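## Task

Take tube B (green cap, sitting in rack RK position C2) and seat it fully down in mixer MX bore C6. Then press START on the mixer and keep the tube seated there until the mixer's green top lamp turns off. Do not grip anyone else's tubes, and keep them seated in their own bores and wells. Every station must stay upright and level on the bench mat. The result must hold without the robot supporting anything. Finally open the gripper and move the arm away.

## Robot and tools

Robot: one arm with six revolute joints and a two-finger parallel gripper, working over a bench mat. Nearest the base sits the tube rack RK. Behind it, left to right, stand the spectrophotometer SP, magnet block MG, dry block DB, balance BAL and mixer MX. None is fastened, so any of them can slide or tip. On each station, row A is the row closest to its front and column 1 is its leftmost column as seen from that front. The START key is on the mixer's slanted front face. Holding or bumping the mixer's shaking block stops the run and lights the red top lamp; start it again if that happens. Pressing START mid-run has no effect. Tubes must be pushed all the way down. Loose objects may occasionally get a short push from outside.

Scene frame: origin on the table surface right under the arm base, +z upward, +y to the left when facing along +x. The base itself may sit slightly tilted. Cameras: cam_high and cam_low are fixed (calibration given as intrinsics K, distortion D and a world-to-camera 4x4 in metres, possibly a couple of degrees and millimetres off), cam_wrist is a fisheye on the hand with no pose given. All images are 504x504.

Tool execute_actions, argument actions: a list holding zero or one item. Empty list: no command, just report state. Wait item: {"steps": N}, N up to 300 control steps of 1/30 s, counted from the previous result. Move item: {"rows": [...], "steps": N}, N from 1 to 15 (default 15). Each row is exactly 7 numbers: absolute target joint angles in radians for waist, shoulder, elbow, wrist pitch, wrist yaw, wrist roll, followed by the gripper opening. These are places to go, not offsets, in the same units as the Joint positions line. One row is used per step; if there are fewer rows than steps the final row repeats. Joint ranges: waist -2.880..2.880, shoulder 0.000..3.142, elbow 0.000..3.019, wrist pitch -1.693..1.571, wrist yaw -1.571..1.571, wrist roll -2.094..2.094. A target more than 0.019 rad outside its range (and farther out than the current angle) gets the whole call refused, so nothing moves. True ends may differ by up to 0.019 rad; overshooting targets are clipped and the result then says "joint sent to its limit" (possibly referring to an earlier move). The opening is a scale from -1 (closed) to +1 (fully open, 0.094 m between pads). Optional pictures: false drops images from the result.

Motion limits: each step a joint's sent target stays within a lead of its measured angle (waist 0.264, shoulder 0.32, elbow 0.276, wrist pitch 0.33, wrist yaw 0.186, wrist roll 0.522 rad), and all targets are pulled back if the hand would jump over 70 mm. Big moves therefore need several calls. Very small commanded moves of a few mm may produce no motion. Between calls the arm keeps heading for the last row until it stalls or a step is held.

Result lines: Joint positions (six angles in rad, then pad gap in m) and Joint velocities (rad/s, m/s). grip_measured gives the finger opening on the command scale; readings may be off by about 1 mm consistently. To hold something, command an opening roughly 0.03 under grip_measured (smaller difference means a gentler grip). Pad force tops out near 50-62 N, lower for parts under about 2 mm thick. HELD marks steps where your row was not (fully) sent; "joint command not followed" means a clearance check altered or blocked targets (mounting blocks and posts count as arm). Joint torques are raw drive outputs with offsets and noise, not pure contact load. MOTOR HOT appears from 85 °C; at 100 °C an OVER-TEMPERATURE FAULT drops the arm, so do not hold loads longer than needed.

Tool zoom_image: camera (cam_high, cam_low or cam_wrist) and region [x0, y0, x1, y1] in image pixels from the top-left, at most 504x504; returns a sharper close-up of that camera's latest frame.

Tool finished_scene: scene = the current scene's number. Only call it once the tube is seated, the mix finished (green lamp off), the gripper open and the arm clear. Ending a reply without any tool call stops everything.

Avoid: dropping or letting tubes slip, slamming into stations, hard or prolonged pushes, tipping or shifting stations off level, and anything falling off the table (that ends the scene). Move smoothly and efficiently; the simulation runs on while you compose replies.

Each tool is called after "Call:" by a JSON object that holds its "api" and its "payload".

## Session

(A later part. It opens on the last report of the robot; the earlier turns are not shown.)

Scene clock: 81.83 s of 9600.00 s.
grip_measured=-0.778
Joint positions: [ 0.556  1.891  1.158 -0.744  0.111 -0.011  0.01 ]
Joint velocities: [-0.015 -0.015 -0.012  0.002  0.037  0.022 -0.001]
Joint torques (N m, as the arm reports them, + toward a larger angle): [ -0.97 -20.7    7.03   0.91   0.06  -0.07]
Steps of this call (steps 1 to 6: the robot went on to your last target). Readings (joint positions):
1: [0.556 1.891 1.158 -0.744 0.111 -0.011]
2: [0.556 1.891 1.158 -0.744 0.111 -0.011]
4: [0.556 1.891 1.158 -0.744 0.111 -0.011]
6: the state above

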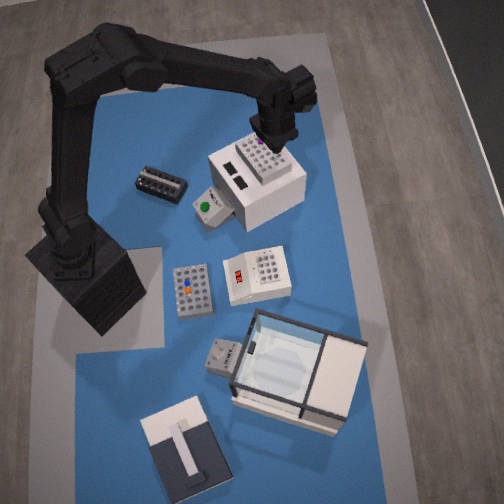

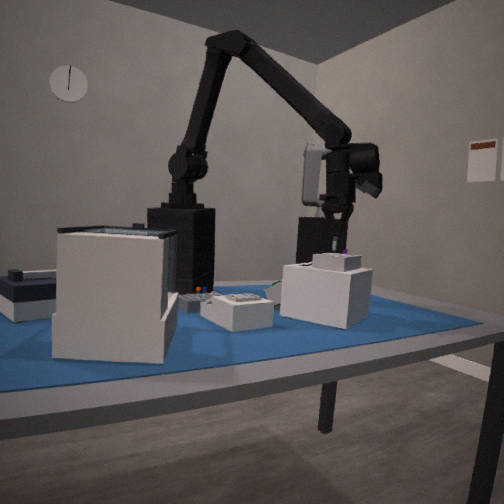

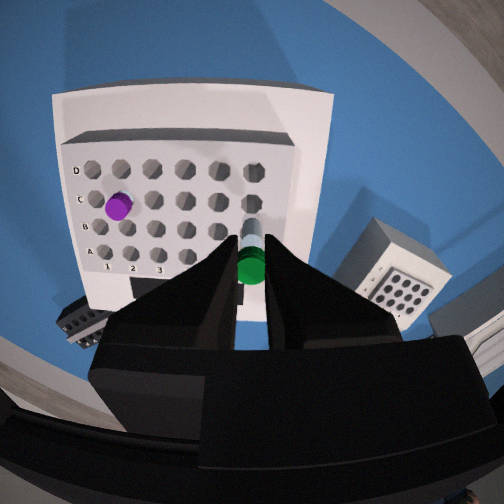

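Call:
{"api": "execute_actions", "payload": {"actions": [{"rows":[[0.539,1.88,1.158,-0.723,0.113,-0.02,-0.81],[0.539,1.89,1.158,-0.721,0.113,-0.02,-0.81],[0.538,1.897,1.158,-0.718,0.113,-0.02,-0.81],[0.538,1.903,1.158,-0.715,0.113,-0.02,-0.81],[0.537,1.908,1.158,-0.712,0.113,-0.02,-0.81],[0.537,1.912,1.158,-0.709,0.113,-0.02,-0.81]],"steps":15}]}}

Call:
{"api": "zoom_image", "payload": {"camera": "cam_low", "region": [290,190,390,290]}}

Call:
{"api": "zoom_image", "payload": {"camera": "cam_wrist", "region": [190,140,316,266]}}

Scene clock: 85.83 s of 9600.00 s.
grip_measured=-0.778
Joint positions: [ 0.553  1.904  1.158 -0.728  0.111 -0.011  0.01 ]
Joint velocities: [-0.015 -0.015 -0.027 -0.007  0.007 -0.095  0.   ]
Joint torques (N m, as the arm reports them, + toward a larger angle): [ -1.   -18.14   7.06   0.98   0.06  -0.07]
Steps of this call (steps 1 to 15: the robot went on to your last target; steps 16 to 105: nothing new was sent; steps 106 to 120: all 15 steps of this action). Readings (joint positions):
106: [0.556 1.891 1.158 -0.744 0.111 -0.011]
107: [0.556 1.891 1.158 -0.743 0.111 -0.011]
109: [0.555 1.891 1.158 -0.739 0.111 -0.011]
113: [0.554 1.896 1.158 -0.729 0.111 -0.011]
120: the state above

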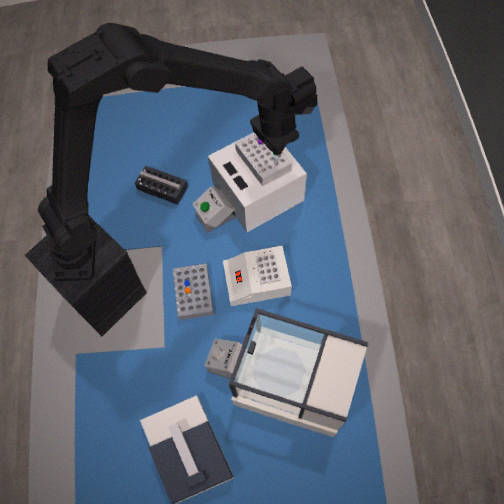

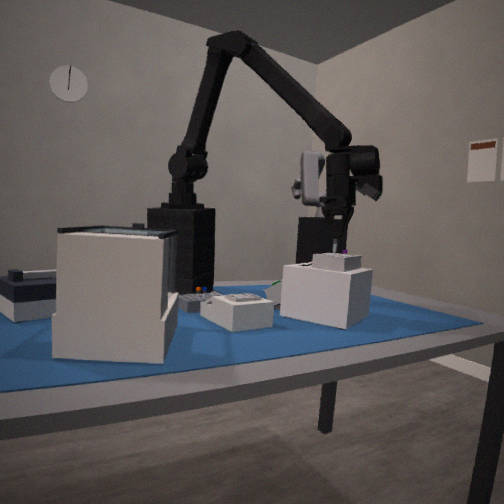

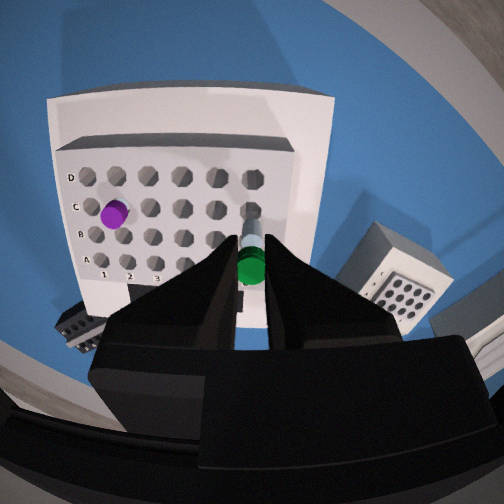

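Region (290, 190, 390, 290) of cam_low's 504x504 image, scaled by 5.040, with more detail than that image has.

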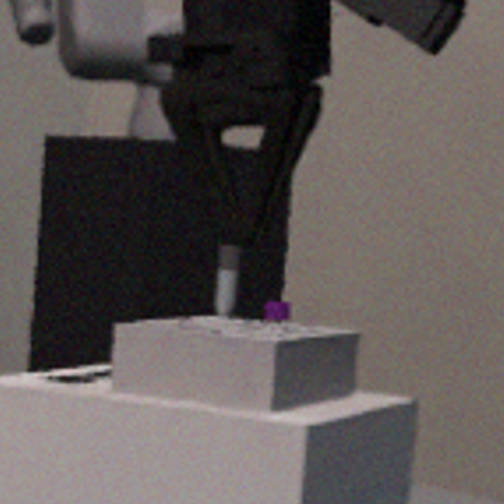

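Region (190, 140, 316, 266) of cam_wrist's 504x504 image, scaled by 4.000, with more detail than that image has.

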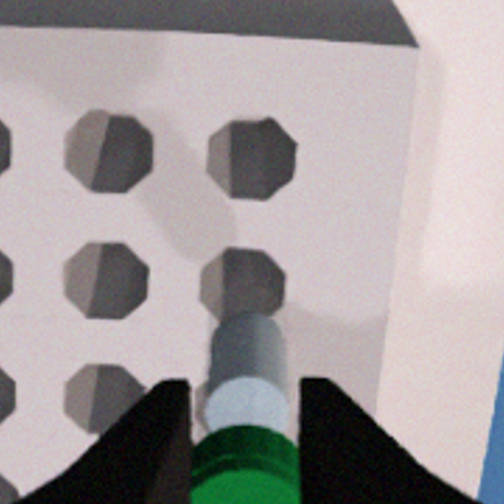

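Call:
{"api": "execute_actions", "payload": {"actions": [{"rows":[[0.537,1.915,1.158,-0.706,0.113,-0.02,-0.81],[0.537,1.918,1.158,-0.703,0.113,-0.02,-0.81],[0.537,1.921,1.158,-0.70,0.113,-0.02,-0.81],[0.537,1.924,1.158,-0.697,0.113,-0.02,-0.81],[0.537,1.926,1.158,-0.695,0.113,-0.02,-0.81]],"steps":15}]}}

Call:
{"api": "zoom_image", "payload": {"camera": "cam_low", "region": [290,190,390,290]}}

Call:
{"api": "zoom_image", "payload": {"camera": "cam_wrist", "region": [190,140,316,266]}}

Scene clock: 89.40 s of 9600.00 s.
grip_measured=-0.778
Joint positions: [ 0.553  1.918  1.158 -0.714  0.111 -0.011  0.01 ]
Joint velocities: [-0.005 -0.005 -0.007 -0.002  0.051  0.022  0.   ]
Joint torques (N m, as the arm reports them, + toward a larger angle): [ -1.22 -18.12   7.06   0.92   0.05  -0.06]
Steps of this call (steps 1 to 15: the robot went on to your last target; steps 16 to 92: nothing new was sent; steps 93 to 107: all 15 steps of this action). Readings (joint positions):
93: [0.553 1.904 1.158 -0.728 0.111 -0.011]
94: [0.553 1.904 1.158 -0.726 0.111 -0.011]
96: [0.553 1.906 1.158 -0.721 0.111 -0.011]
100: [0.553 1.914 1.158 -0.714 0.111 -0.011]
107: the state above

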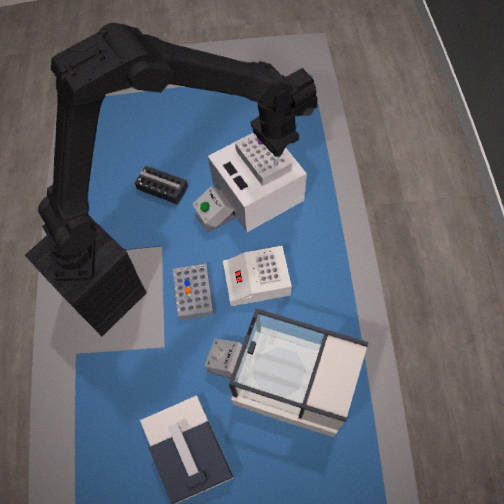

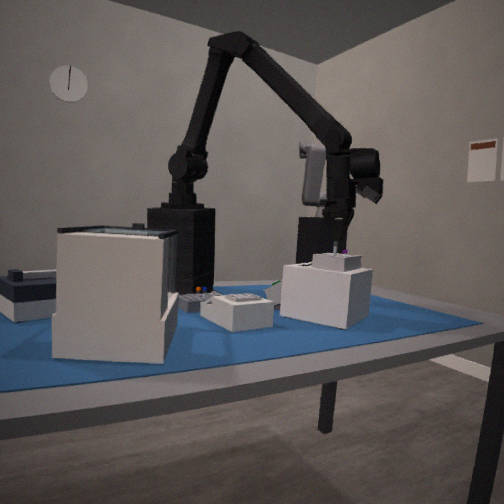

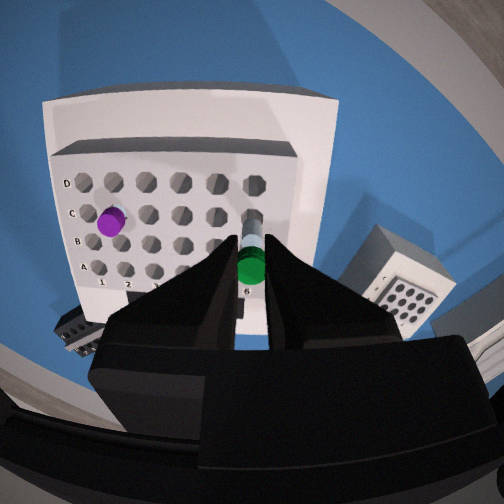

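Region (290, 190, 390, 290) of cam_low's 504x504 image, scaled by 5.040, with more detail than that image has.

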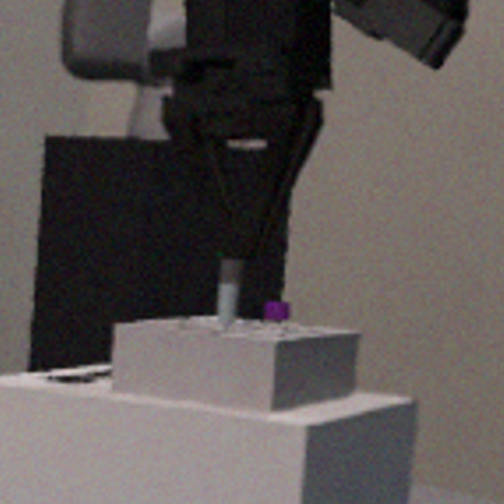

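Region (190, 140, 316, 266) of cam_wrist's 504x504 image, scaled by 4.000, with more detail than that image has.

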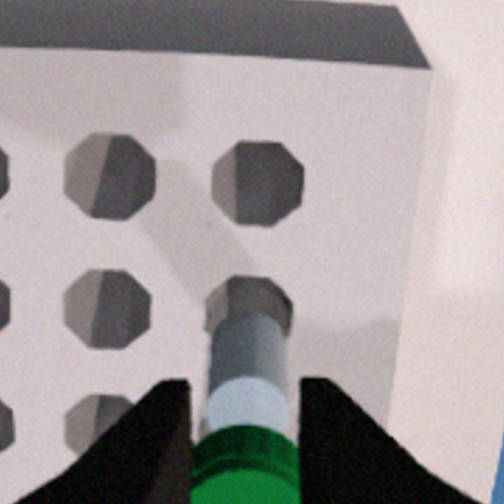

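Call:
{"api": "execute_actions", "payload": {"actions": [{"rows":[[0.536,1.927,1.158,-0.691,0.113,-0.02,-0.81],[0.536,1.929,1.158,-0.687,0.113,-0.02,-0.81],[0.535,1.932,1.158,-0.684,0.113,-0.02,-0.81],[0.535,1.935,1.158,-0.681,0.113,-0.02,-0.81],[0.535,1.938,1.158,-0.679,0.113,-0.02,-0.81]],"steps":15}]}}

Call:
{"api": "zoom_image", "payload": {"camera": "cam_low", "region": [290,190,390,290]}}

Call:
{"api": "zoom_image", "payload": {"camera": "cam_wrist", "region": [190,140,316,266]}}

Scene clock: 92.27 s of 9600.00 s.
grip_measured=-0.778
Joint positions: [ 0.552  1.93   1.158 -0.7    0.111 -0.011  0.01 ]
Joint velocities: [-0.034 -0.005  0.007  0.012  0.037 -0.037  0.001]
Joint torques (N m, as the arm reports them, + toward a larger angle): [ -1.26 -18.04   7.     1.07   0.05  -0.07]
Steps of this call (steps 1 to 15: the robot went on to your last target; steps 16 to 71: nothing new was sent; steps 72 to 86: all 15 steps of this action). Readings (joint positions):
72: [0.553 1.918 1.158 -0.714 0.111 -0.011]
73: [0.553 1.918 1.158 -0.711 0.111 -0.011]
75: [0.553 1.919 1.158 -0.706 0.111 -0.011]
79: [0.552 1.925 1.158 -0.703 0.111 -0.011]
86: the state above

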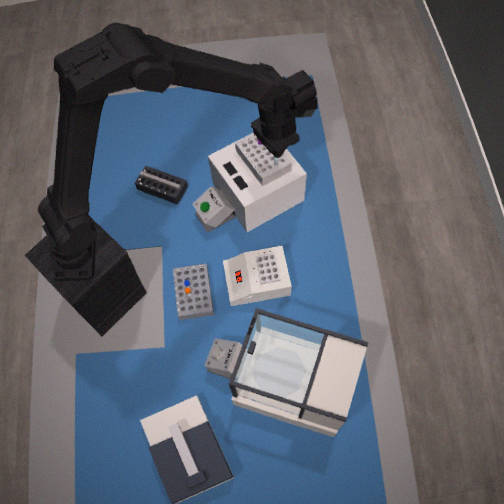

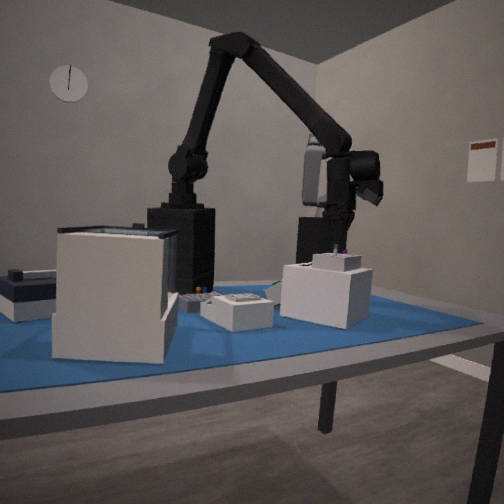

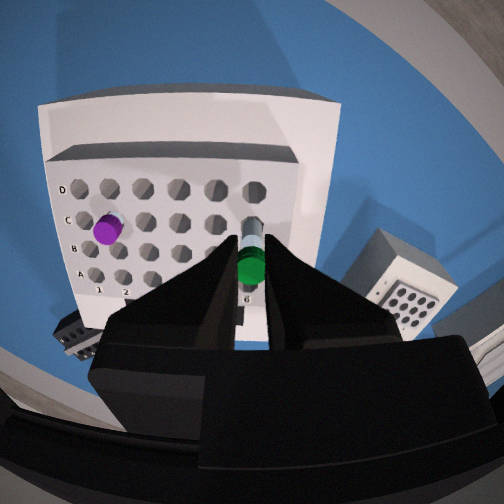

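Region (290, 190, 390, 290) of cam_low's 504x504 image, scaled by 5.040, with more detail than that image has.

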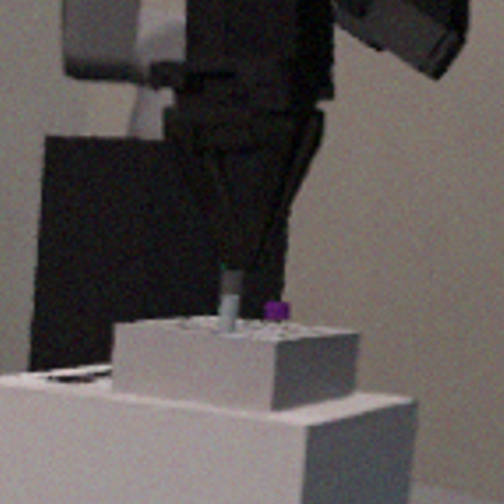

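Region (190, 140, 316, 266) of cam_wrist's 504x504 image, scaled by 4.000, with more detail than that image has.

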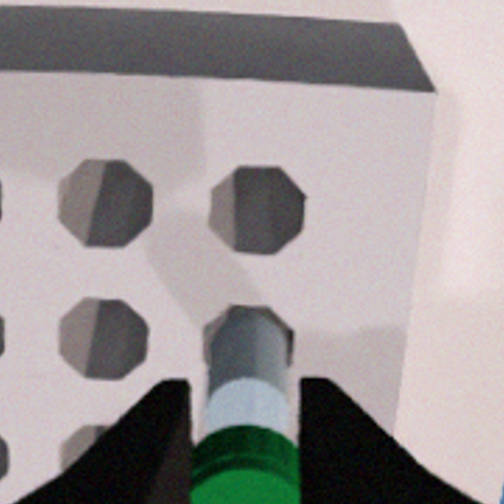

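Entering. Continue down.

Call:
{"api": "execute_actions", "payload": {"actions": [{"rows":[[0.535,1.941,1.158,-0.677,0.113,-0.02,-0.81],[0.535,1.944,1.158,-0.675,0.113,-0.02,-0.81],[0.534,1.947,1.158,-0.673,0.113,-0.02,-0.81],[0.534,1.95,1.158,-0.671,0.113,-0.02,-0.81],[0.534,1.953,1.158,-0.669,0.113,-0.02,-0.81],[0.533,1.956,1.158,-0.667,0.113,-0.02,-0.81],[0.533,1.959,1.158,-0.665,0.113,-0.02,-0.81],[0.533,1.962,1.158,-0.663,0.113,-0.02,-0.81],[0.532,1.965,1.158,-0.661,0.113,-0.02,-0.81],[0.532,1.968,1.158,-0.659,0.113,-0.02,-0.81]],"steps":15}]}}

Call:
{"api": "zoom_image", "payload": {"camera": "cam_low", "region": [290,190,390,290]}}

Scene clock: 95.40 s of 9600.00 s.
grip_measured=-0.778
Joint positions: [ 0.548  1.962  1.158 -0.678  0.111 -0.011  0.01 ]
Joint velocities: [ 0.015  0.015  0.007  0.012  0.022  0.022 -0.001]
Joint torques (N m, as the arm reports them, + toward a larger angle): [ -1.71 -18.67   6.68   0.92   0.06  -0.06]
Steps of this call (steps 1 to 15: the robot went on to your last target; steps 16 to 79: nothing new was sent; steps 80 to 94: all 15 steps of this action). Readings (joint positions):
80: [0.552 1.930 1.158 -0.700 0.111 -0.011]
81: [0.552 1.930 1.158 -0.699 0.111 -0.011]
83: [0.551 1.932 1.158 -0.696 0.111 -0.011]
87: [0.550 1.943 1.158 -0.690 0.111 -0.011]
94: the state above

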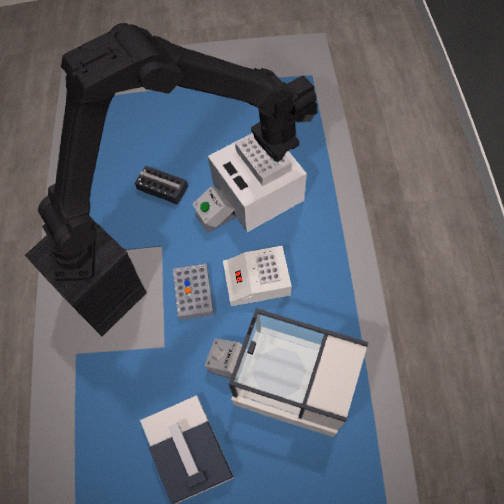

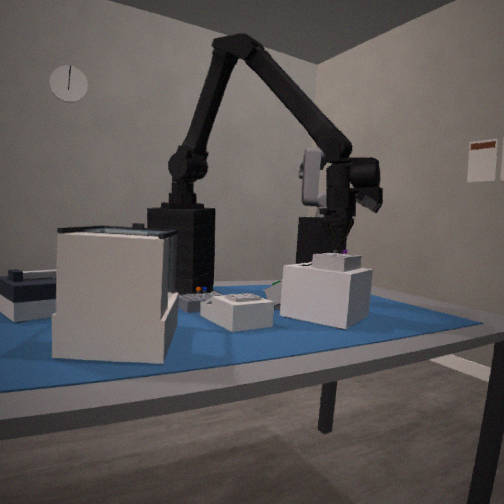

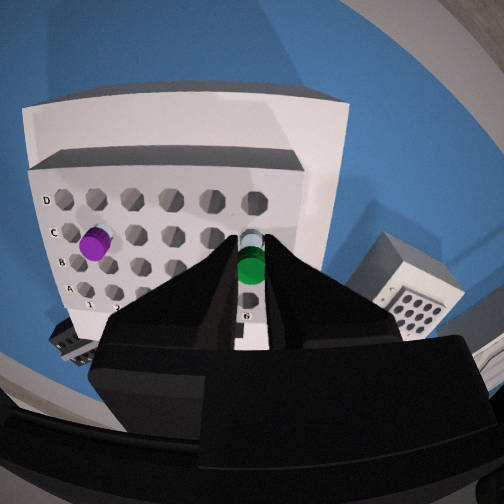

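Region (290, 190, 390, 290) of cam_low's 504x504 image, scaled by 5.040, with more detail than that image has.

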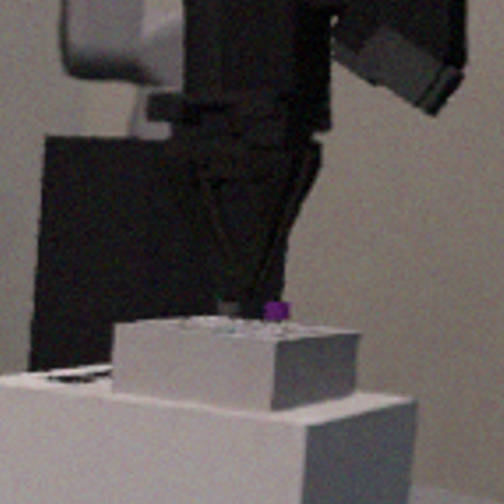

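Call:
{"api": "execute_actions", "payload": {"actions": [{"rows":[[0.532,1.965,1.158,-0.665,0.113,-0.02,-0.77],[0.532,1.962,1.158,-0.67,0.113,-0.02,-0.73],[0.532,1.959,1.158,-0.675,0.113,-0.02,-0.69],[0.532,1.956,1.158,-0.68,0.113,-0.02,-0.65],[0.532,1.953,1.158,-0.685,0.113,-0.02,-0.62],[0.532,1.95,1.158,-0.69,0.113,-0.02,-0.62],[0.535,1.944,1.158,-0.694,0.113,-0.02,-0.62],[0.538,1.938,1.158,-0.698,0.113,-0.02,-0.62],[0.541,1.932,1.158,-0.702,0.113,-0.02,-0.62],[0.544,1.926,1.158,-0.706,0.113,-0.02,-0.62],[0.547,1.92,1.158,-0.71,0.113,-0.02,-0.62],[0.55,1.914,1.158,-0.714,0.113,-0.02,-0.62],[0.55,1.908,1.158,-0.717,0.113,-0.02,-0.62],[0.55,1.903,1.158,-0.72,0.113,-0.02,-0.62],[0.55,1.90,1.158,-0.722,0.113,-0.02,-0.62]]}], "pictures": false}}

Call:
{"api": "execute_actions", "payload": {"actions": [{"steps":8}]}}

Call:
{"api": "zoom_image", "payload": {"camera": "cam_low", "region": [290,190,390,290]}}

Scene clock: 100.10 s of 9600.00 s.
grip_measured=-0.622
Joint positions: [ 0.548  1.938  1.158 -0.703  0.111 -0.011  0.018]
Joint velocities: [ 0.015 -0.2   -0.002 -0.1    0.066  0.037  0.   ]
Joint torques (N m, as the arm reports them, + toward a larger angle): [  0.42 -21.46   6.72  -0.16   0.05  -0.06]
Steps of this call (steps 1 to 15: the robot went on to your last target; steps 16 to 126: nothing new was sent; steps 127 to 141: all 15 steps of this action). Readings (joint positions):
127: [0.548 1.962 1.158 -0.677 0.111 -0.011]
128: [0.548 1.962 1.158 -0.677 0.111 -0.011]
130: [0.548 1.962 1.158 -0.677 0.111 -0.011]
134: [0.548 1.962 1.158 -0.678 0.111 -0.011]
141: the state above

Scene clock: 100.37 s of 9600.00 s.
grip_measured=-0.622
Joint positions: [ 0.548  1.912  1.158 -0.706  0.111 -0.011  0.018]
Joint velocities: [ 0.015 -0.005  0.007 -0.017  0.066  0.037  0.001]
Joint torques (N m, as the arm reports them, + toward a larger angle): [  0.38 -19.79   6.9   -0.3    0.05  -0.06]
Steps of this call (steps 1 to 8: the robot went on to your last target). Readings (joint positions):
1: [0.548 1.932 1.158 -0.705 0.111 -0.011]
2: [0.548 1.926 1.158 -0.706 0.111 -0.011]
4: [0.548 1.917 1.158 -0.706 0.111 -0.011]
8: the state above

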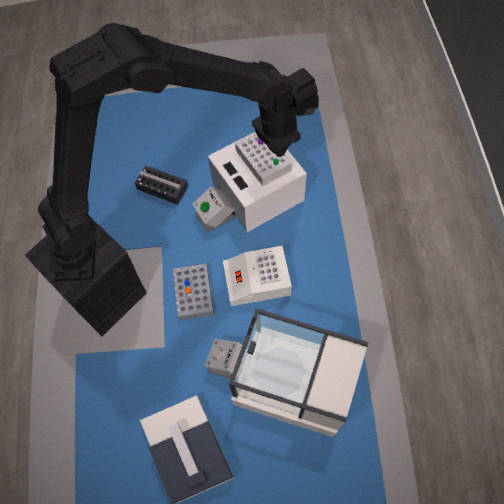

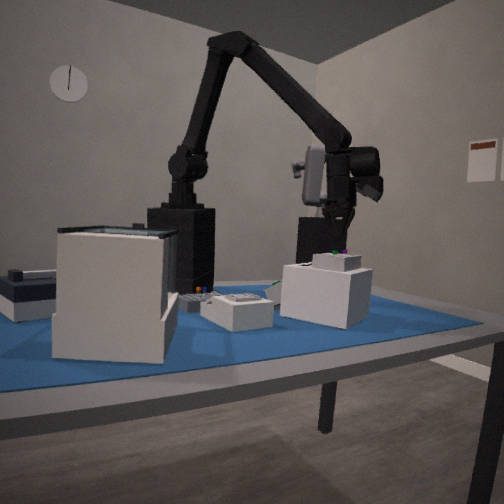

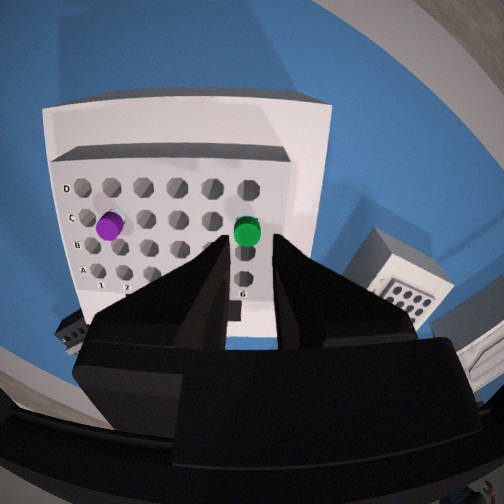

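Region (290, 190, 390, 290) of cam_low's 504x504 image, scaled by 5.040, with more detail than that image has.

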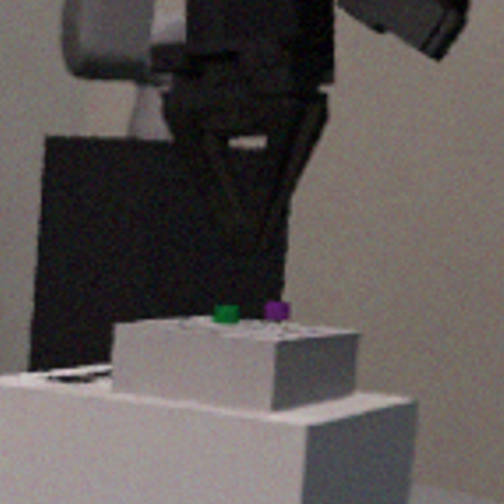

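Call:
{"api": "execute_actions", "payload": {"actions": [{"rows":[[0.55,1.908,1.158,-0.715,0.113,-0.02,-0.68],[0.55,1.916,1.158,-0.708,0.113,-0.02,-0.74],[0.55,1.922,1.158,-0.701,0.113,-0.02,-0.8],[0.55,1.927,1.158,-0.694,0.113,-0.02,-0.86],[0.55,1.932,1.158,-0.688,0.113,-0.02,-0.92],[0.55,1.937,1.158,-0.683,0.113,-0.02,-0.97],[0.55,1.942,1.158,-0.679,0.113,-0.02,-1],[0.55,1.946,1.158,-0.675,0.113,-0.02,-1],[0.55,1.95,1.158,-0.672,0.113,-0.02,-1],[0.55,1.954,1.158,-0.669,0.113,-0.02,-1],[0.55,1.957,1.158,-0.666,0.113,-0.02,-1],[0.55,1.96,1.158,-0.664,0.113,-0.02,-1]],"steps":15}], "pictures": false}}

Call:
{"api": "execute_actions", "payload": {"actions": [{"steps":8}]}}

Call:
{"api": "zoom_image", "payload": {"camera": "cam_low", "region": [290,190,390,290]}}

Scene clock: 104.57 s of 9600.00 s.
grip_measured=-0.981
Joint positions: [ 0.548  1.954  1.157 -0.684  0.111 -0.011  0.001]
Joint velocities: [-0.005  0.093 -0.002  0.012  0.037 -0.022 -0.   ]
Joint torques (N m, as the arm reports them, + toward a larger angle): [  0.42 -18.95   6.74   1.04   0.04  -0.08]
Steps of this call (steps 1 to 30: the robot went on to your last target; steps 31 to 111: nothing new was sent; steps 112 to 126: all 15 steps of this action). Readings (joint positions):
112: [0.548 1.912 1.157 -0.707 0.111 -0.011]
113: [0.548 1.912 1.157 -0.707 0.111 -0.011]
115: [0.548 1.913 1.157 -0.707 0.111 -0.011]
119: [0.548 1.921 1.157 -0.700 0.111 -0.011]
126: the state above

Scene clock: 104.83 s of 9600.00 s.
grip_measured=-0.981
Joint positions: [ 0.548  1.957  1.157 -0.683  0.111 -0.011  0.001]
Joint velocities: [-0.005  0.015  0.012  0.007  0.022  0.022 -0.   ]
Joint torques (N m, as the arm reports them, + toward a larger angle): [  0.43 -19.01   6.63   0.84   0.05  -0.07]
Steps of this call (steps 1 to 8: the robot went on to your last target). Readings (joint positions):
1: [0.548 1.956 1.157 -0.684 0.111 -0.011]
2: [0.548 1.957 1.157 -0.684 0.111 -0.011]
4: [0.548 1.957 1.157 -0.684 0.111 -0.011]
8: the state above

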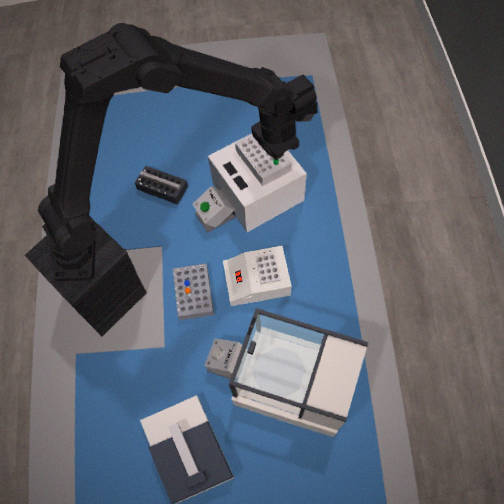

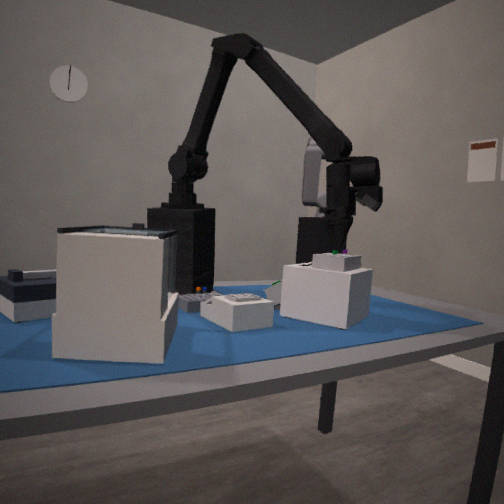

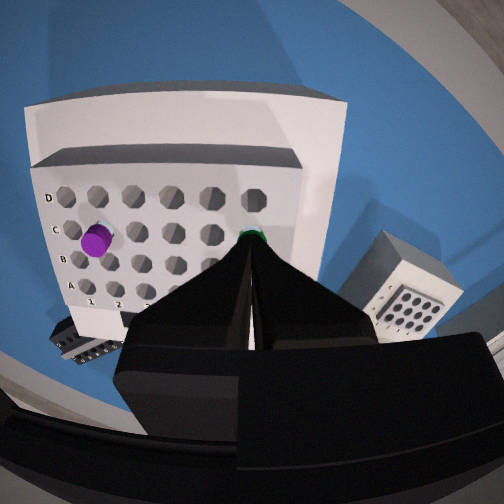

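Region (290, 190, 390, 290) of cam_low's 504x504 image, scaled by 5.040, with more detail than that image has.

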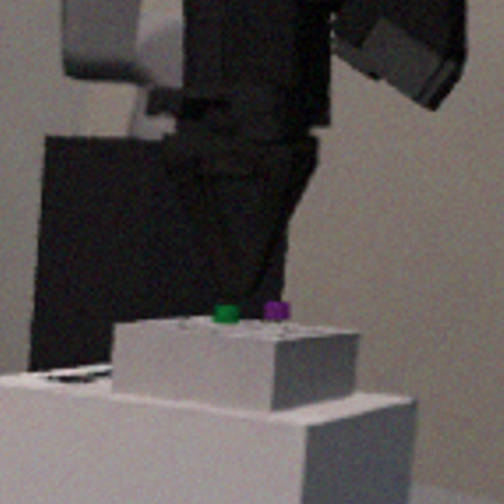

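Call:
{"api": "execute_actions", "payload": {"actions": [{"rows":[[0.55,1.964,1.158,-0.663,0.113,-0.02,-1],[0.55,1.968,1.158,-0.662,0.113,-0.02,-1],[0.55,1.972,1.158,-0.661,0.113,-0.02,-1],[0.55,1.976,1.158,-0.66,0.113,-0.02,-1],[0.55,1.98,1.158,-0.659,0.113,-0.02,-1],[0.55,1.984,1.158,-0.658,0.113,-0.02,-1],[0.55,1.988,1.158,-0.657,0.113,-0.02,-1],[0.55,1.992,1.158,-0.656,0.113,-0.02,-1],[0.55,1.997,1.158,-0.656,0.113,-0.02,-1],[0.55,2.002,1.158,-0.656,0.113,-0.02,-1],[0.55,2.007,1.158,-0.656,0.113,-0.02,-1],[0.55,2.012,1.158,-0.656,0.113,-0.02,-1],[0.55,2.017,1.158,-0.656,0.113,-0.02,-1],[0.55,2.022,1.158,-0.656,0.113,-0.02,-1],[0.55,2.027,1.158,-0.656,0.113,-0.02,-1]]}], "pictures": false}}

Call:
{"api": "execute_actions", "payload": {"actions": [{"steps":8}]}}

Call:
{"api": "zoom_image", "payload": {"camera": "cam_low", "region": [290,190,390,290]}}

Scene clock: 109.60 s of 9600.00 s.
grip_measured=-0.981
Joint positions: [ 0.548  1.97   1.157 -0.674  0.112 -0.011  0.001]
Joint velocities: [-0.005 -0.005  0.017  0.002 -0.051 -0.022  0.001]
Joint torques (N m, as the arm reports them, + toward a larger angle): [  0.54 -13.65   6.68   0.86   0.07  -0.08]
Steps of this call (steps 1 to 15: the robot went on to your last target; steps 16 to 128: nothing new was sent; steps 129 to 143: all 15 steps of this action). Readings (joint positions):
129: [0.548 1.957 1.157 -0.683 0.111 -0.011]
130: [0.548 1.957 1.157 -0.683 0.111 -0.011]
132: [0.548 1.958 1.157 -0.681 0.111 -0.011]
136: [0.548 1.969 1.157 -0.676 0.112 -0.011]
143: the state above

Scene clock: 109.87 s of 9600.00 s.
grip_measured=-0.981
Joint positions: [ 0.548  1.97   1.157 -0.674  0.112 -0.011  0.001]
Joint velocities: [ 0.005 -0.015 -0.002  0.012 -0.037 -0.051  0.   ]
Joint torques (N m, as the arm reports them, + toward a larger angle): [  0.51 -13.65   6.68   0.86   0.03  -0.07]
Steps of this call (steps 1 to 8: the robot went on to your last target). Readings (joint positions):
1: [0.548 1.970 1.157 -0.674 0.112 -0.011]
2: [0.548 1.970 1.157 -0.674 0.112 -0.011]
4: [0.548 1.970 1.157 -0.674 0.112 -0.011]
8: the state above

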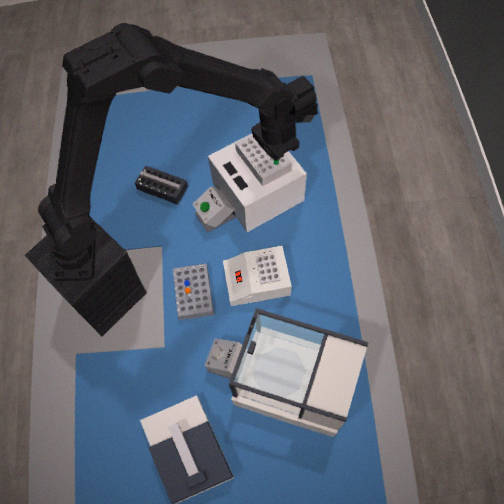

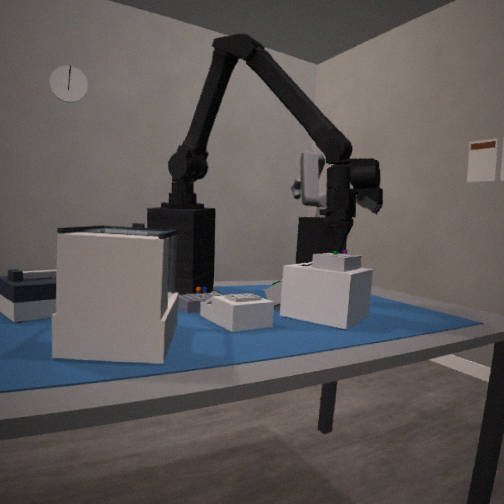

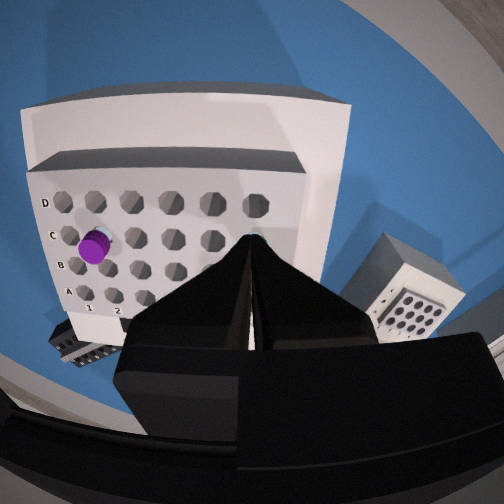

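Region (290, 190, 390, 290) of cam_low's 504x504 image, scaled by 5.040, with more detail than that image has.

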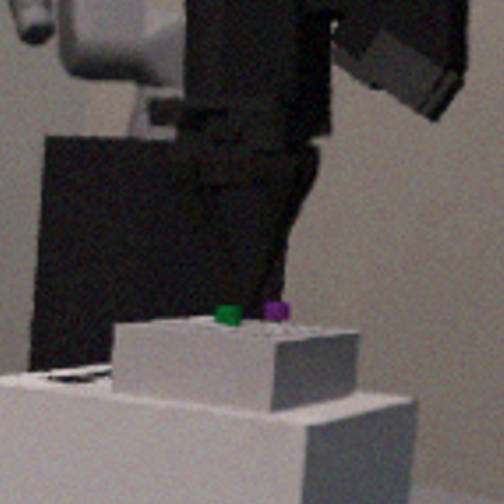

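Call:
{"api": "execute_actions", "payload": {"actions": [{"rows":[[0.55,2.0,1.158,-0.665,0.113,-0.02,-1],[0.55,1.975,1.158,-0.675,0.113,-0.02,-1],[0.55,1.955,1.158,-0.685,0.113,-0.02,-1],[0.55,1.935,1.158,-0.70,0.113,-0.02,-1],[0.55,1.915,1.158,-0.715,0.113,-0.02,-1],[0.55,1.895,1.158,-0.73,0.113,-0.02,-1],[0.55,1.875,1.158,-0.745,0.113,-0.02,-1],[0.55,1.85,1.155,-0.76,0.113,-0.02,-1],[0.55,1.825,1.15,-0.775,0.113,-0.02,-1],[0.55,1.80,1.14,-0.79,0.113,-0.02,-1],[0.55,1.775,1.125,-0.80,0.113,-0.02,-1],[0.55,1.75,1.11,-0.81,0.113,-0.02,-1],[0.55,1.725,1.09,-0.815,0.113,-0.02,-1],[0.55,1.70,1.07,-0.82,0.113,-0.02,-1],[0.55,1.675,1.05,-0.82,0.113,-0.02,-1]]}], "pictures": false}}

Call:
{"api": "execute_actions", "payload": {"actions": [{"rows":[[0.56,1.65,1.025,-0.82,0.113,-0.02,-1],[0.57,1.625,1.0,-0.82,0.113,-0.02,-1],[0.58,1.60,0.97,-0.82,0.114,-0.02,-1],[0.59,1.575,0.94,-0.81,0.114,-0.02,-1],[0.60,1.55,0.91,-0.80,0.114,-0.02,-1],[0.61,1.525,0.88,-0.79,0.115,-0.02,-1],[0.62,1.50,0.85,-0.78,0.115,-0.02,-1],[0.63,1.475,0.82,-0.77,0.115,-0.02,-1],[0.64,1.45,0.79,-0.76,0.116,-0.02,-1],[0.65,1.43,0.76,-0.74,0.116,-0.02,-1],[0.66,1.41,0.73,-0.72,0.116,-0.02,-1],[0.67,1.395,0.70,-0.70,0.117,-0.02,-1],[0.68,1.38,0.67,-0.68,0.117,-0.02,-1],[0.69,1.37,0.64,-0.66,0.118,-0.02,-1],[0.70,1.365,0.61,-0.63,0.118,-0.02,-1]]}], "pictures": false}}

Call:
{"api": "execute_actions", "payload": {"actions": [{"rows":[[0.705,1.37,0.585,-0.595,0.118,-0.02,-1],[0.71,1.38,0.565,-0.56,0.118,-0.02,-1],[0.71,1.395,0.545,-0.525,0.118,-0.02,-1],[0.71,1.415,0.53,-0.49,0.118,-0.02,-1],[0.71,1.435,0.515,-0.455,0.118,-0.02,-1],[0.71,1.46,0.505,-0.42,0.118,-0.02,-1],[0.71,1.485,0.495,-0.38,0.118,-0.02,-1],[0.71,1.51,0.488,-0.34,0.118,-0.02,-1],[0.71,1.535,0.482,-0.30,0.118,-0.02,-1],[0.71,1.56,0.477,-0.26,0.118,-0.02,-1],[0.71,1.585,0.473,-0.22,0.118,-0.02,-1],[0.71,1.61,0.47,-0.18,0.118,-0.02,-1],[0.71,1.635,0.468,-0.145,0.118,-0.02,-1],[0.71,1.657,0.467,-0.11,0.118,-0.02,-1],[0.71,1.675,0.466,-0.082,0.118,-0.02,-1]]}], "pictures": false}}

Call:
{"api": "execute_actions", "payload": {"actions": [{"steps":10}]}}

Scene clock: 121.23 s of 9600.00 s.
grip_measured=-0.981
Joint positions: [ 0.548  1.734  1.087 -0.794  0.112 -0.011  0.001]
Joint velocities: [-0.005 -0.991 -0.466 -0.129  0.066 -0.007 -0.001]
Joint torques (N m, as the arm reports them, + toward a larger angle): [ -0.03 -17.29   6.91  -0.38   0.04  -0.06]
Steps of this call (steps 1 to 15: the robot went on to your last target; steps 16 to 326: nothing new was sent; steps 327 to 341: all 15 steps of this action). Readings (joint positions):
327: [0.548 1.970 1.157 -0.674 0.112 -0.011]
328: [0.548 1.968 1.157 -0.674 0.112 -0.011]
330: [0.548 1.965 1.157 -0.676 0.112 -0.011]
334: [0.548 1.934 1.152 -0.719 0.112 -0.011]
341: the state above

Scene clock: 121.73 s of 9600.00 s.
grip_measured=-0.981
Joint positions: [ 0.674  1.389  0.654 -0.696  0.115 -0.011  0.001]
Joint velocities: [ 0.269 -0.405 -0.803  0.681  0.007 -0.022 -0.001]
Joint torques (N m, as the arm reports them, + toward a larger angle): [  0.5  -10.64   7.53   1.     0.1   -0.06]
Steps of this call (steps 1 to 15: all 15 steps of this action). Readings (joint positions):
1: [0.548 1.701 1.069 -0.797 0.112 -0.011]
2: [0.549 1.668 1.049 -0.798 0.112 -0.011]
4: [0.553 1.610 1.000 -0.799 0.113 -0.011]
8: [0.588 1.515 0.876 -0.795 0.114 -0.011]
15: the state above

Scene clock: 122.23 s of 9600.00 s.
grip_measured=-0.981
Joint positions: [ 0.699  1.641  0.468 -0.167  0.116 -0.011  0.001]
Joint velocities: [-0.015  0.65  -0.046  0.94   0.051  0.051  0.001]
Joint torques (N m, as the arm reports them, + toward a larger angle): [  0.4  -11.46   4.55   1.02   0.06  -0.06]
Steps of this call (steps 1 to 15: all 15 steps of this action). Readings (joint positions):
1: [0.682 1.378 0.626 -0.670 0.115 -0.011]
2: [0.689 1.373 0.600 -0.641 0.115 -0.011]
4: [0.698 1.378 0.555 -0.576 0.115 -0.011]
8: [0.699 1.451 0.500 -0.435 0.116 -0.011]
15: the state above

Scene clock: 122.57 s of 9600.00 s.
grip_measured=-0.981
Joint positions: [ 0.699  1.683  0.466 -0.104  0.116 -0.011  0.001]
Joint velocities: [ 0.005 -0.015  0.012  0.002 -0.007  0.095  0.   ]
Joint torques (N m, as the arm reports them, + toward a larger angle): [  0.38 -11.97   4.14   1.23   0.07  -0.07]
Steps of this call (steps 1 to 10: the robot went on to your last target). Readings (joint positions):
1: [0.699 1.661 0.468 -0.141 0.116 -0.011]
2: [0.699 1.674 0.468 -0.125 0.116 -0.011]
4: [0.699 1.683 0.467 -0.112 0.116 -0.011]
8: [0.699 1.683 0.466 -0.104 0.116 -0.011]
10: the state above

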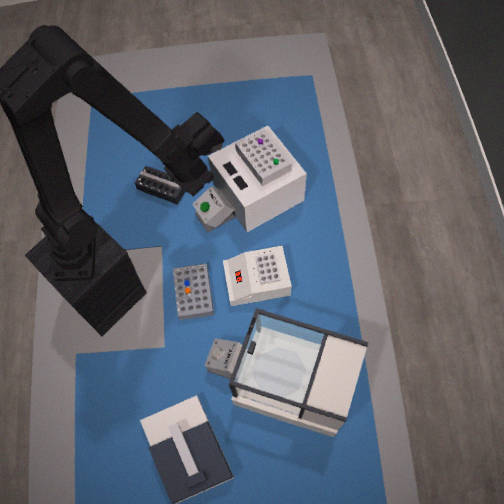

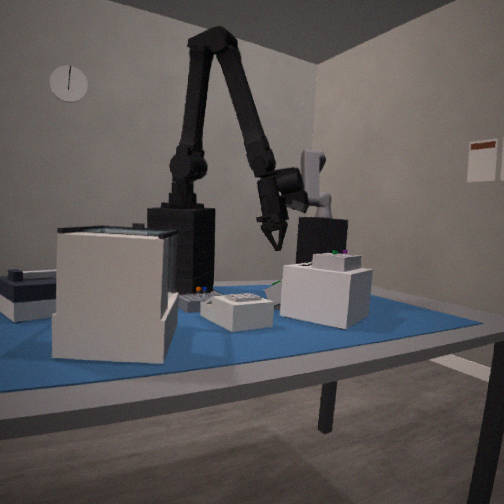

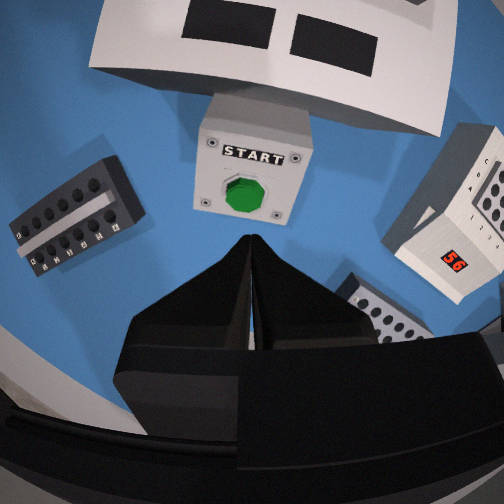

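Call:
{"api": "execute_actions", "payload": {"actions": [{"rows":[[0.706,1.69,0.47,-0.068,0.118,-0.02,-1],[0.702,1.705,0.474,-0.054,0.118,-0.02,-1],[0.698,1.72,0.478,-0.04,0.118,-0.02,-1],[0.694,1.735,0.482,-0.026,0.118,-0.02,-1],[0.69,1.75,0.485,-0.012,0.118,-0.02,-1],[0.686,1.765,0.488,0.002,0.118,-0.02,-1],[0.683,1.78,0.491,0.016,0.118,-0.02,-1],[0.68,1.795,0.494,0.03,0.118,-0.02,-1],[0.678,1.81,0.497,0.043,0.118,-0.02,-1],[0.676,1.825,0.5,0.056,0.118,-0.02,-1],[0.675,1.84,0.502,0.067,0.118,-0.02,-1],[0.674,1.855,0.504,0.077,0.118,-0.02,-1],[0.673,1.868,0.505,0.085,0.118,-0.02,-1]],"steps":15}], "pictures": false}}

Call:
{"api": "execute_actions", "payload": {"actions": [{"steps":8}]}}

Call:
{"api": "zoom_image", "payload": {"camera": "cam_low", "region": [230,210,330,310]}}

Scene clock: 127.60 s of 9600.00 s.
grip_measured=-0.981
Joint positions: [ 0.689  1.863  0.484  0.057  0.116 -0.011  0.001]
Joint velocities: [-0.024  0.2    0.037  0.105 -0.007  0.022 -0.001]
Joint torques (N m, as the arm reports them, + toward a larger angle): [ -2.12 -12.64   4.27   1.3    0.07  -0.09]
Steps of this call (steps 1 to 30: the robot went on to your last target; steps 31 to 136: nothing new was sent; steps 137 to 151: all 15 steps of this action). Readings (joint positions):
137: [0.699 1.683 0.466 -0.101 0.116 -0.011]
138: [0.699 1.684 0.466 -0.094 0.116 -0.011]
140: [0.699 1.696 0.466 -0.069 0.116 -0.011]
144: [0.699 1.755 0.468 -0.015 0.116 -0.011]
151: the state above

Scene clock: 127.87 s of 9600.00 s.
grip_measured=-0.981
Joint positions: [ 0.688  1.87   0.487  0.064  0.116 -0.011  0.001]
Joint velocities: [-0.015  0.005 -0.012  0.027  0.095 -0.022 -0.   ]
Joint torques (N m, as the arm reports them, + toward a larger angle): [ -1.73 -12.39   4.32   1.11   0.06  -0.05]
Steps of this call (steps 1 to 8: the robot went on to your last target). Readings (joint positions):
1: [0.688 1.868 0.485 0.059 0.116 -0.011]
2: [0.688 1.870 0.485 0.060 0.116 -0.011]
4: [0.688 1.870 0.486 0.062 0.116 -0.011]
8: the state above

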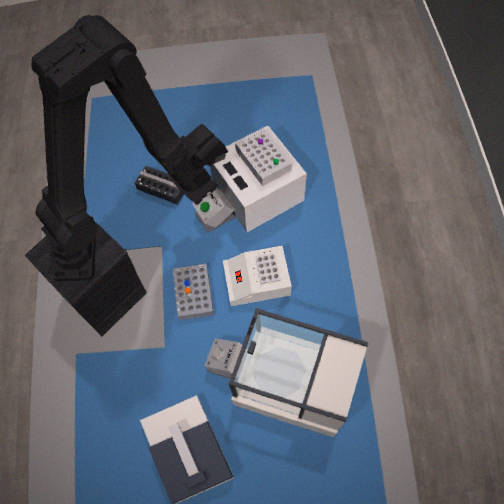

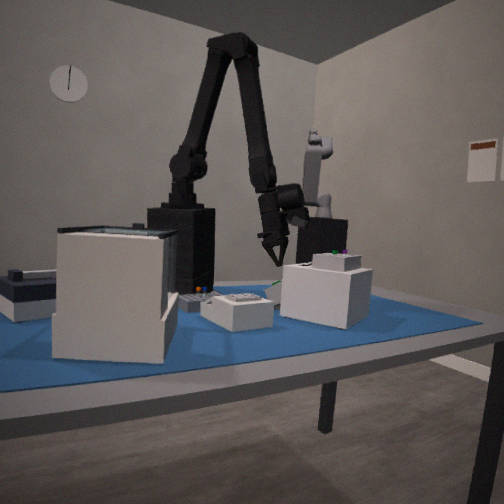

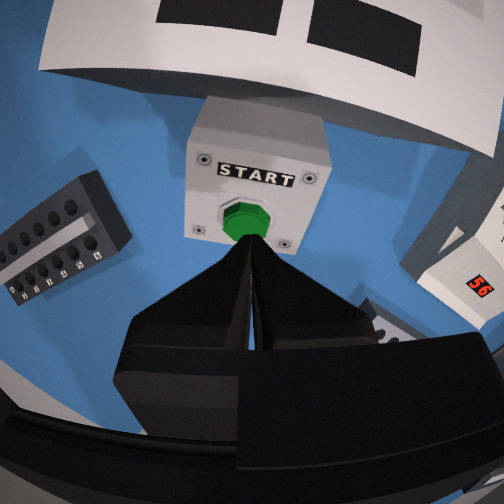

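Region (230, 210, 330, 310) of cam_low's 504x504 image, scaled by 5.040, with more detail than that image has.

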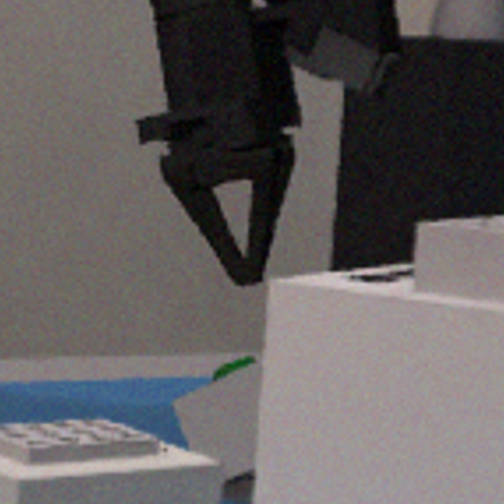

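Call:
{"api": "execute_actions", "payload": {"actions": [{"rows":[[0.673,1.879,0.506,0.095,0.118,-0.02,-1],[0.673,1.89,0.507,0.105,0.118,-0.02,-1],[0.672,1.901,0.508,0.115,0.118,-0.02,-1],[0.672,1.912,0.509,0.125,0.118,-0.02,-1],[0.671,1.923,0.51,0.135,0.118,-0.02,-1],[0.671,1.934,0.511,0.145,0.118,-0.02,-1],[0.67,1.945,0.512,0.155,0.118,-0.02,-1],[0.67,1.956,0.513,0.165,0.118,-0.02,-1],[0.67,1.967,0.514,0.175,0.118,-0.02,-1],[0.669,1.978,0.515,0.185,0.118,-0.02,-1],[0.669,1.989,0.515,0.195,0.118,-0.02,-1],[0.669,2.0,0.515,0.205,0.118,-0.02,-1]],"steps":15}], "pictures": false}}

Call:
{"api": "execute_actions", "payload": {"actions": [{"steps":8}]}}

Call:
{"api": "zoom_image", "payload": {"camera": "cam_low", "region": [230,210,330,310]}}

Scene clock: 131.87 s of 9600.00 s.
grip_measured=-0.981
Joint positions: [ 0.685  1.997  0.501  0.179  0.116 -0.011  0.001]
Joint velocities: [-0.005  0.103 -0.012  0.022 -0.066  0.022 -0.   ]
Joint torques (N m, as the arm reports them, + toward a larger angle): [ -1.66 -12.64   3.06   1.44   0.08  -0.06]
Steps of this call (steps 1 to 15: the robot went on to your last target; steps 16 to 105: nothing new was sent; steps 106 to 120: all 15 steps of this action). Readings (joint positions):
106: [0.688 1.870 0.487 0.066 0.116 -0.011]
107: [0.688 1.871 0.487 0.071 0.116 -0.011]
109: [0.688 1.880 0.489 0.088 0.116 -0.011]
113: [0.687 1.924 0.497 0.127 0.116 -0.011]
120: the state above

Scene clock: 132.13 s of 9600.00 s.
grip_measured=-0.981
Joint positions: [ 0.685  2.     0.502  0.184  0.116 -0.011  0.001]
Joint velocities: [ 0.005 -0.005 -0.012 -0.007 -0.066  0.051  0.   ]
Joint torques (N m, as the arm reports them, + toward a larger angle): [ -1.69 -13.28   2.82   1.21   0.07  -0.07]
Steps of this call (steps 1 to 8: the robot went on to your last target). Readings (joint positions):
1: [0.685 1.999 0.501 0.179 0.116 -0.011]
2: [0.685 2.000 0.501 0.180 0.116 -0.011]
4: [0.685 2.000 0.501 0.182 0.116 -0.011]
8: the state above

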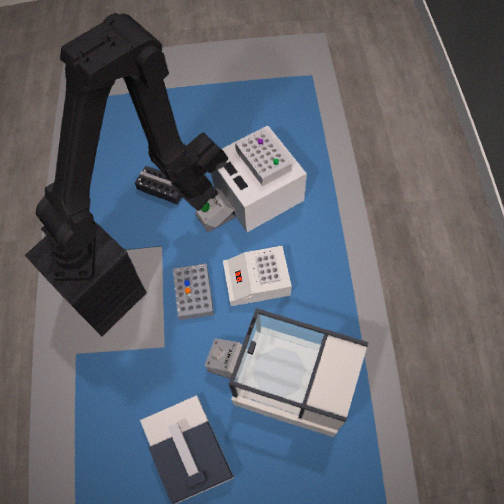

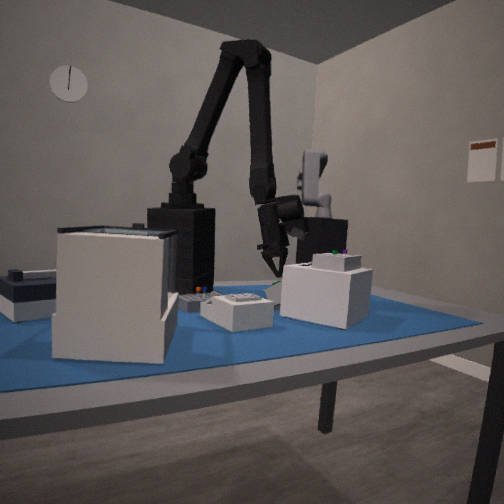

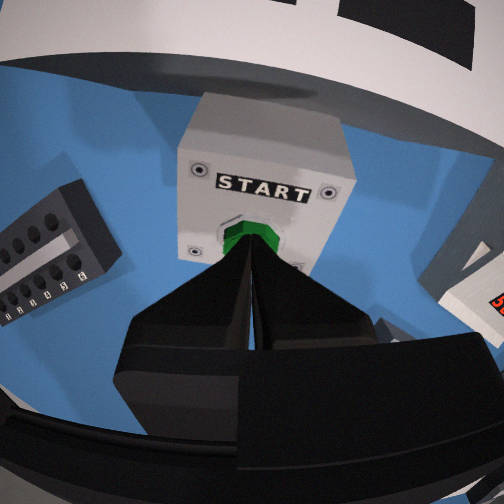

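Region (230, 210, 330, 310) of cam_low's 504x504 image, scaled by 5.040, with more detail than that image has.

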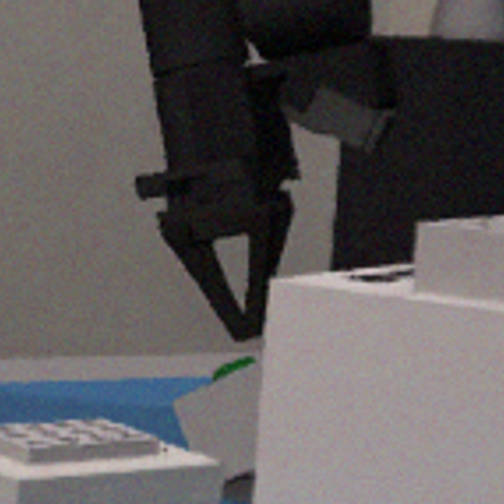

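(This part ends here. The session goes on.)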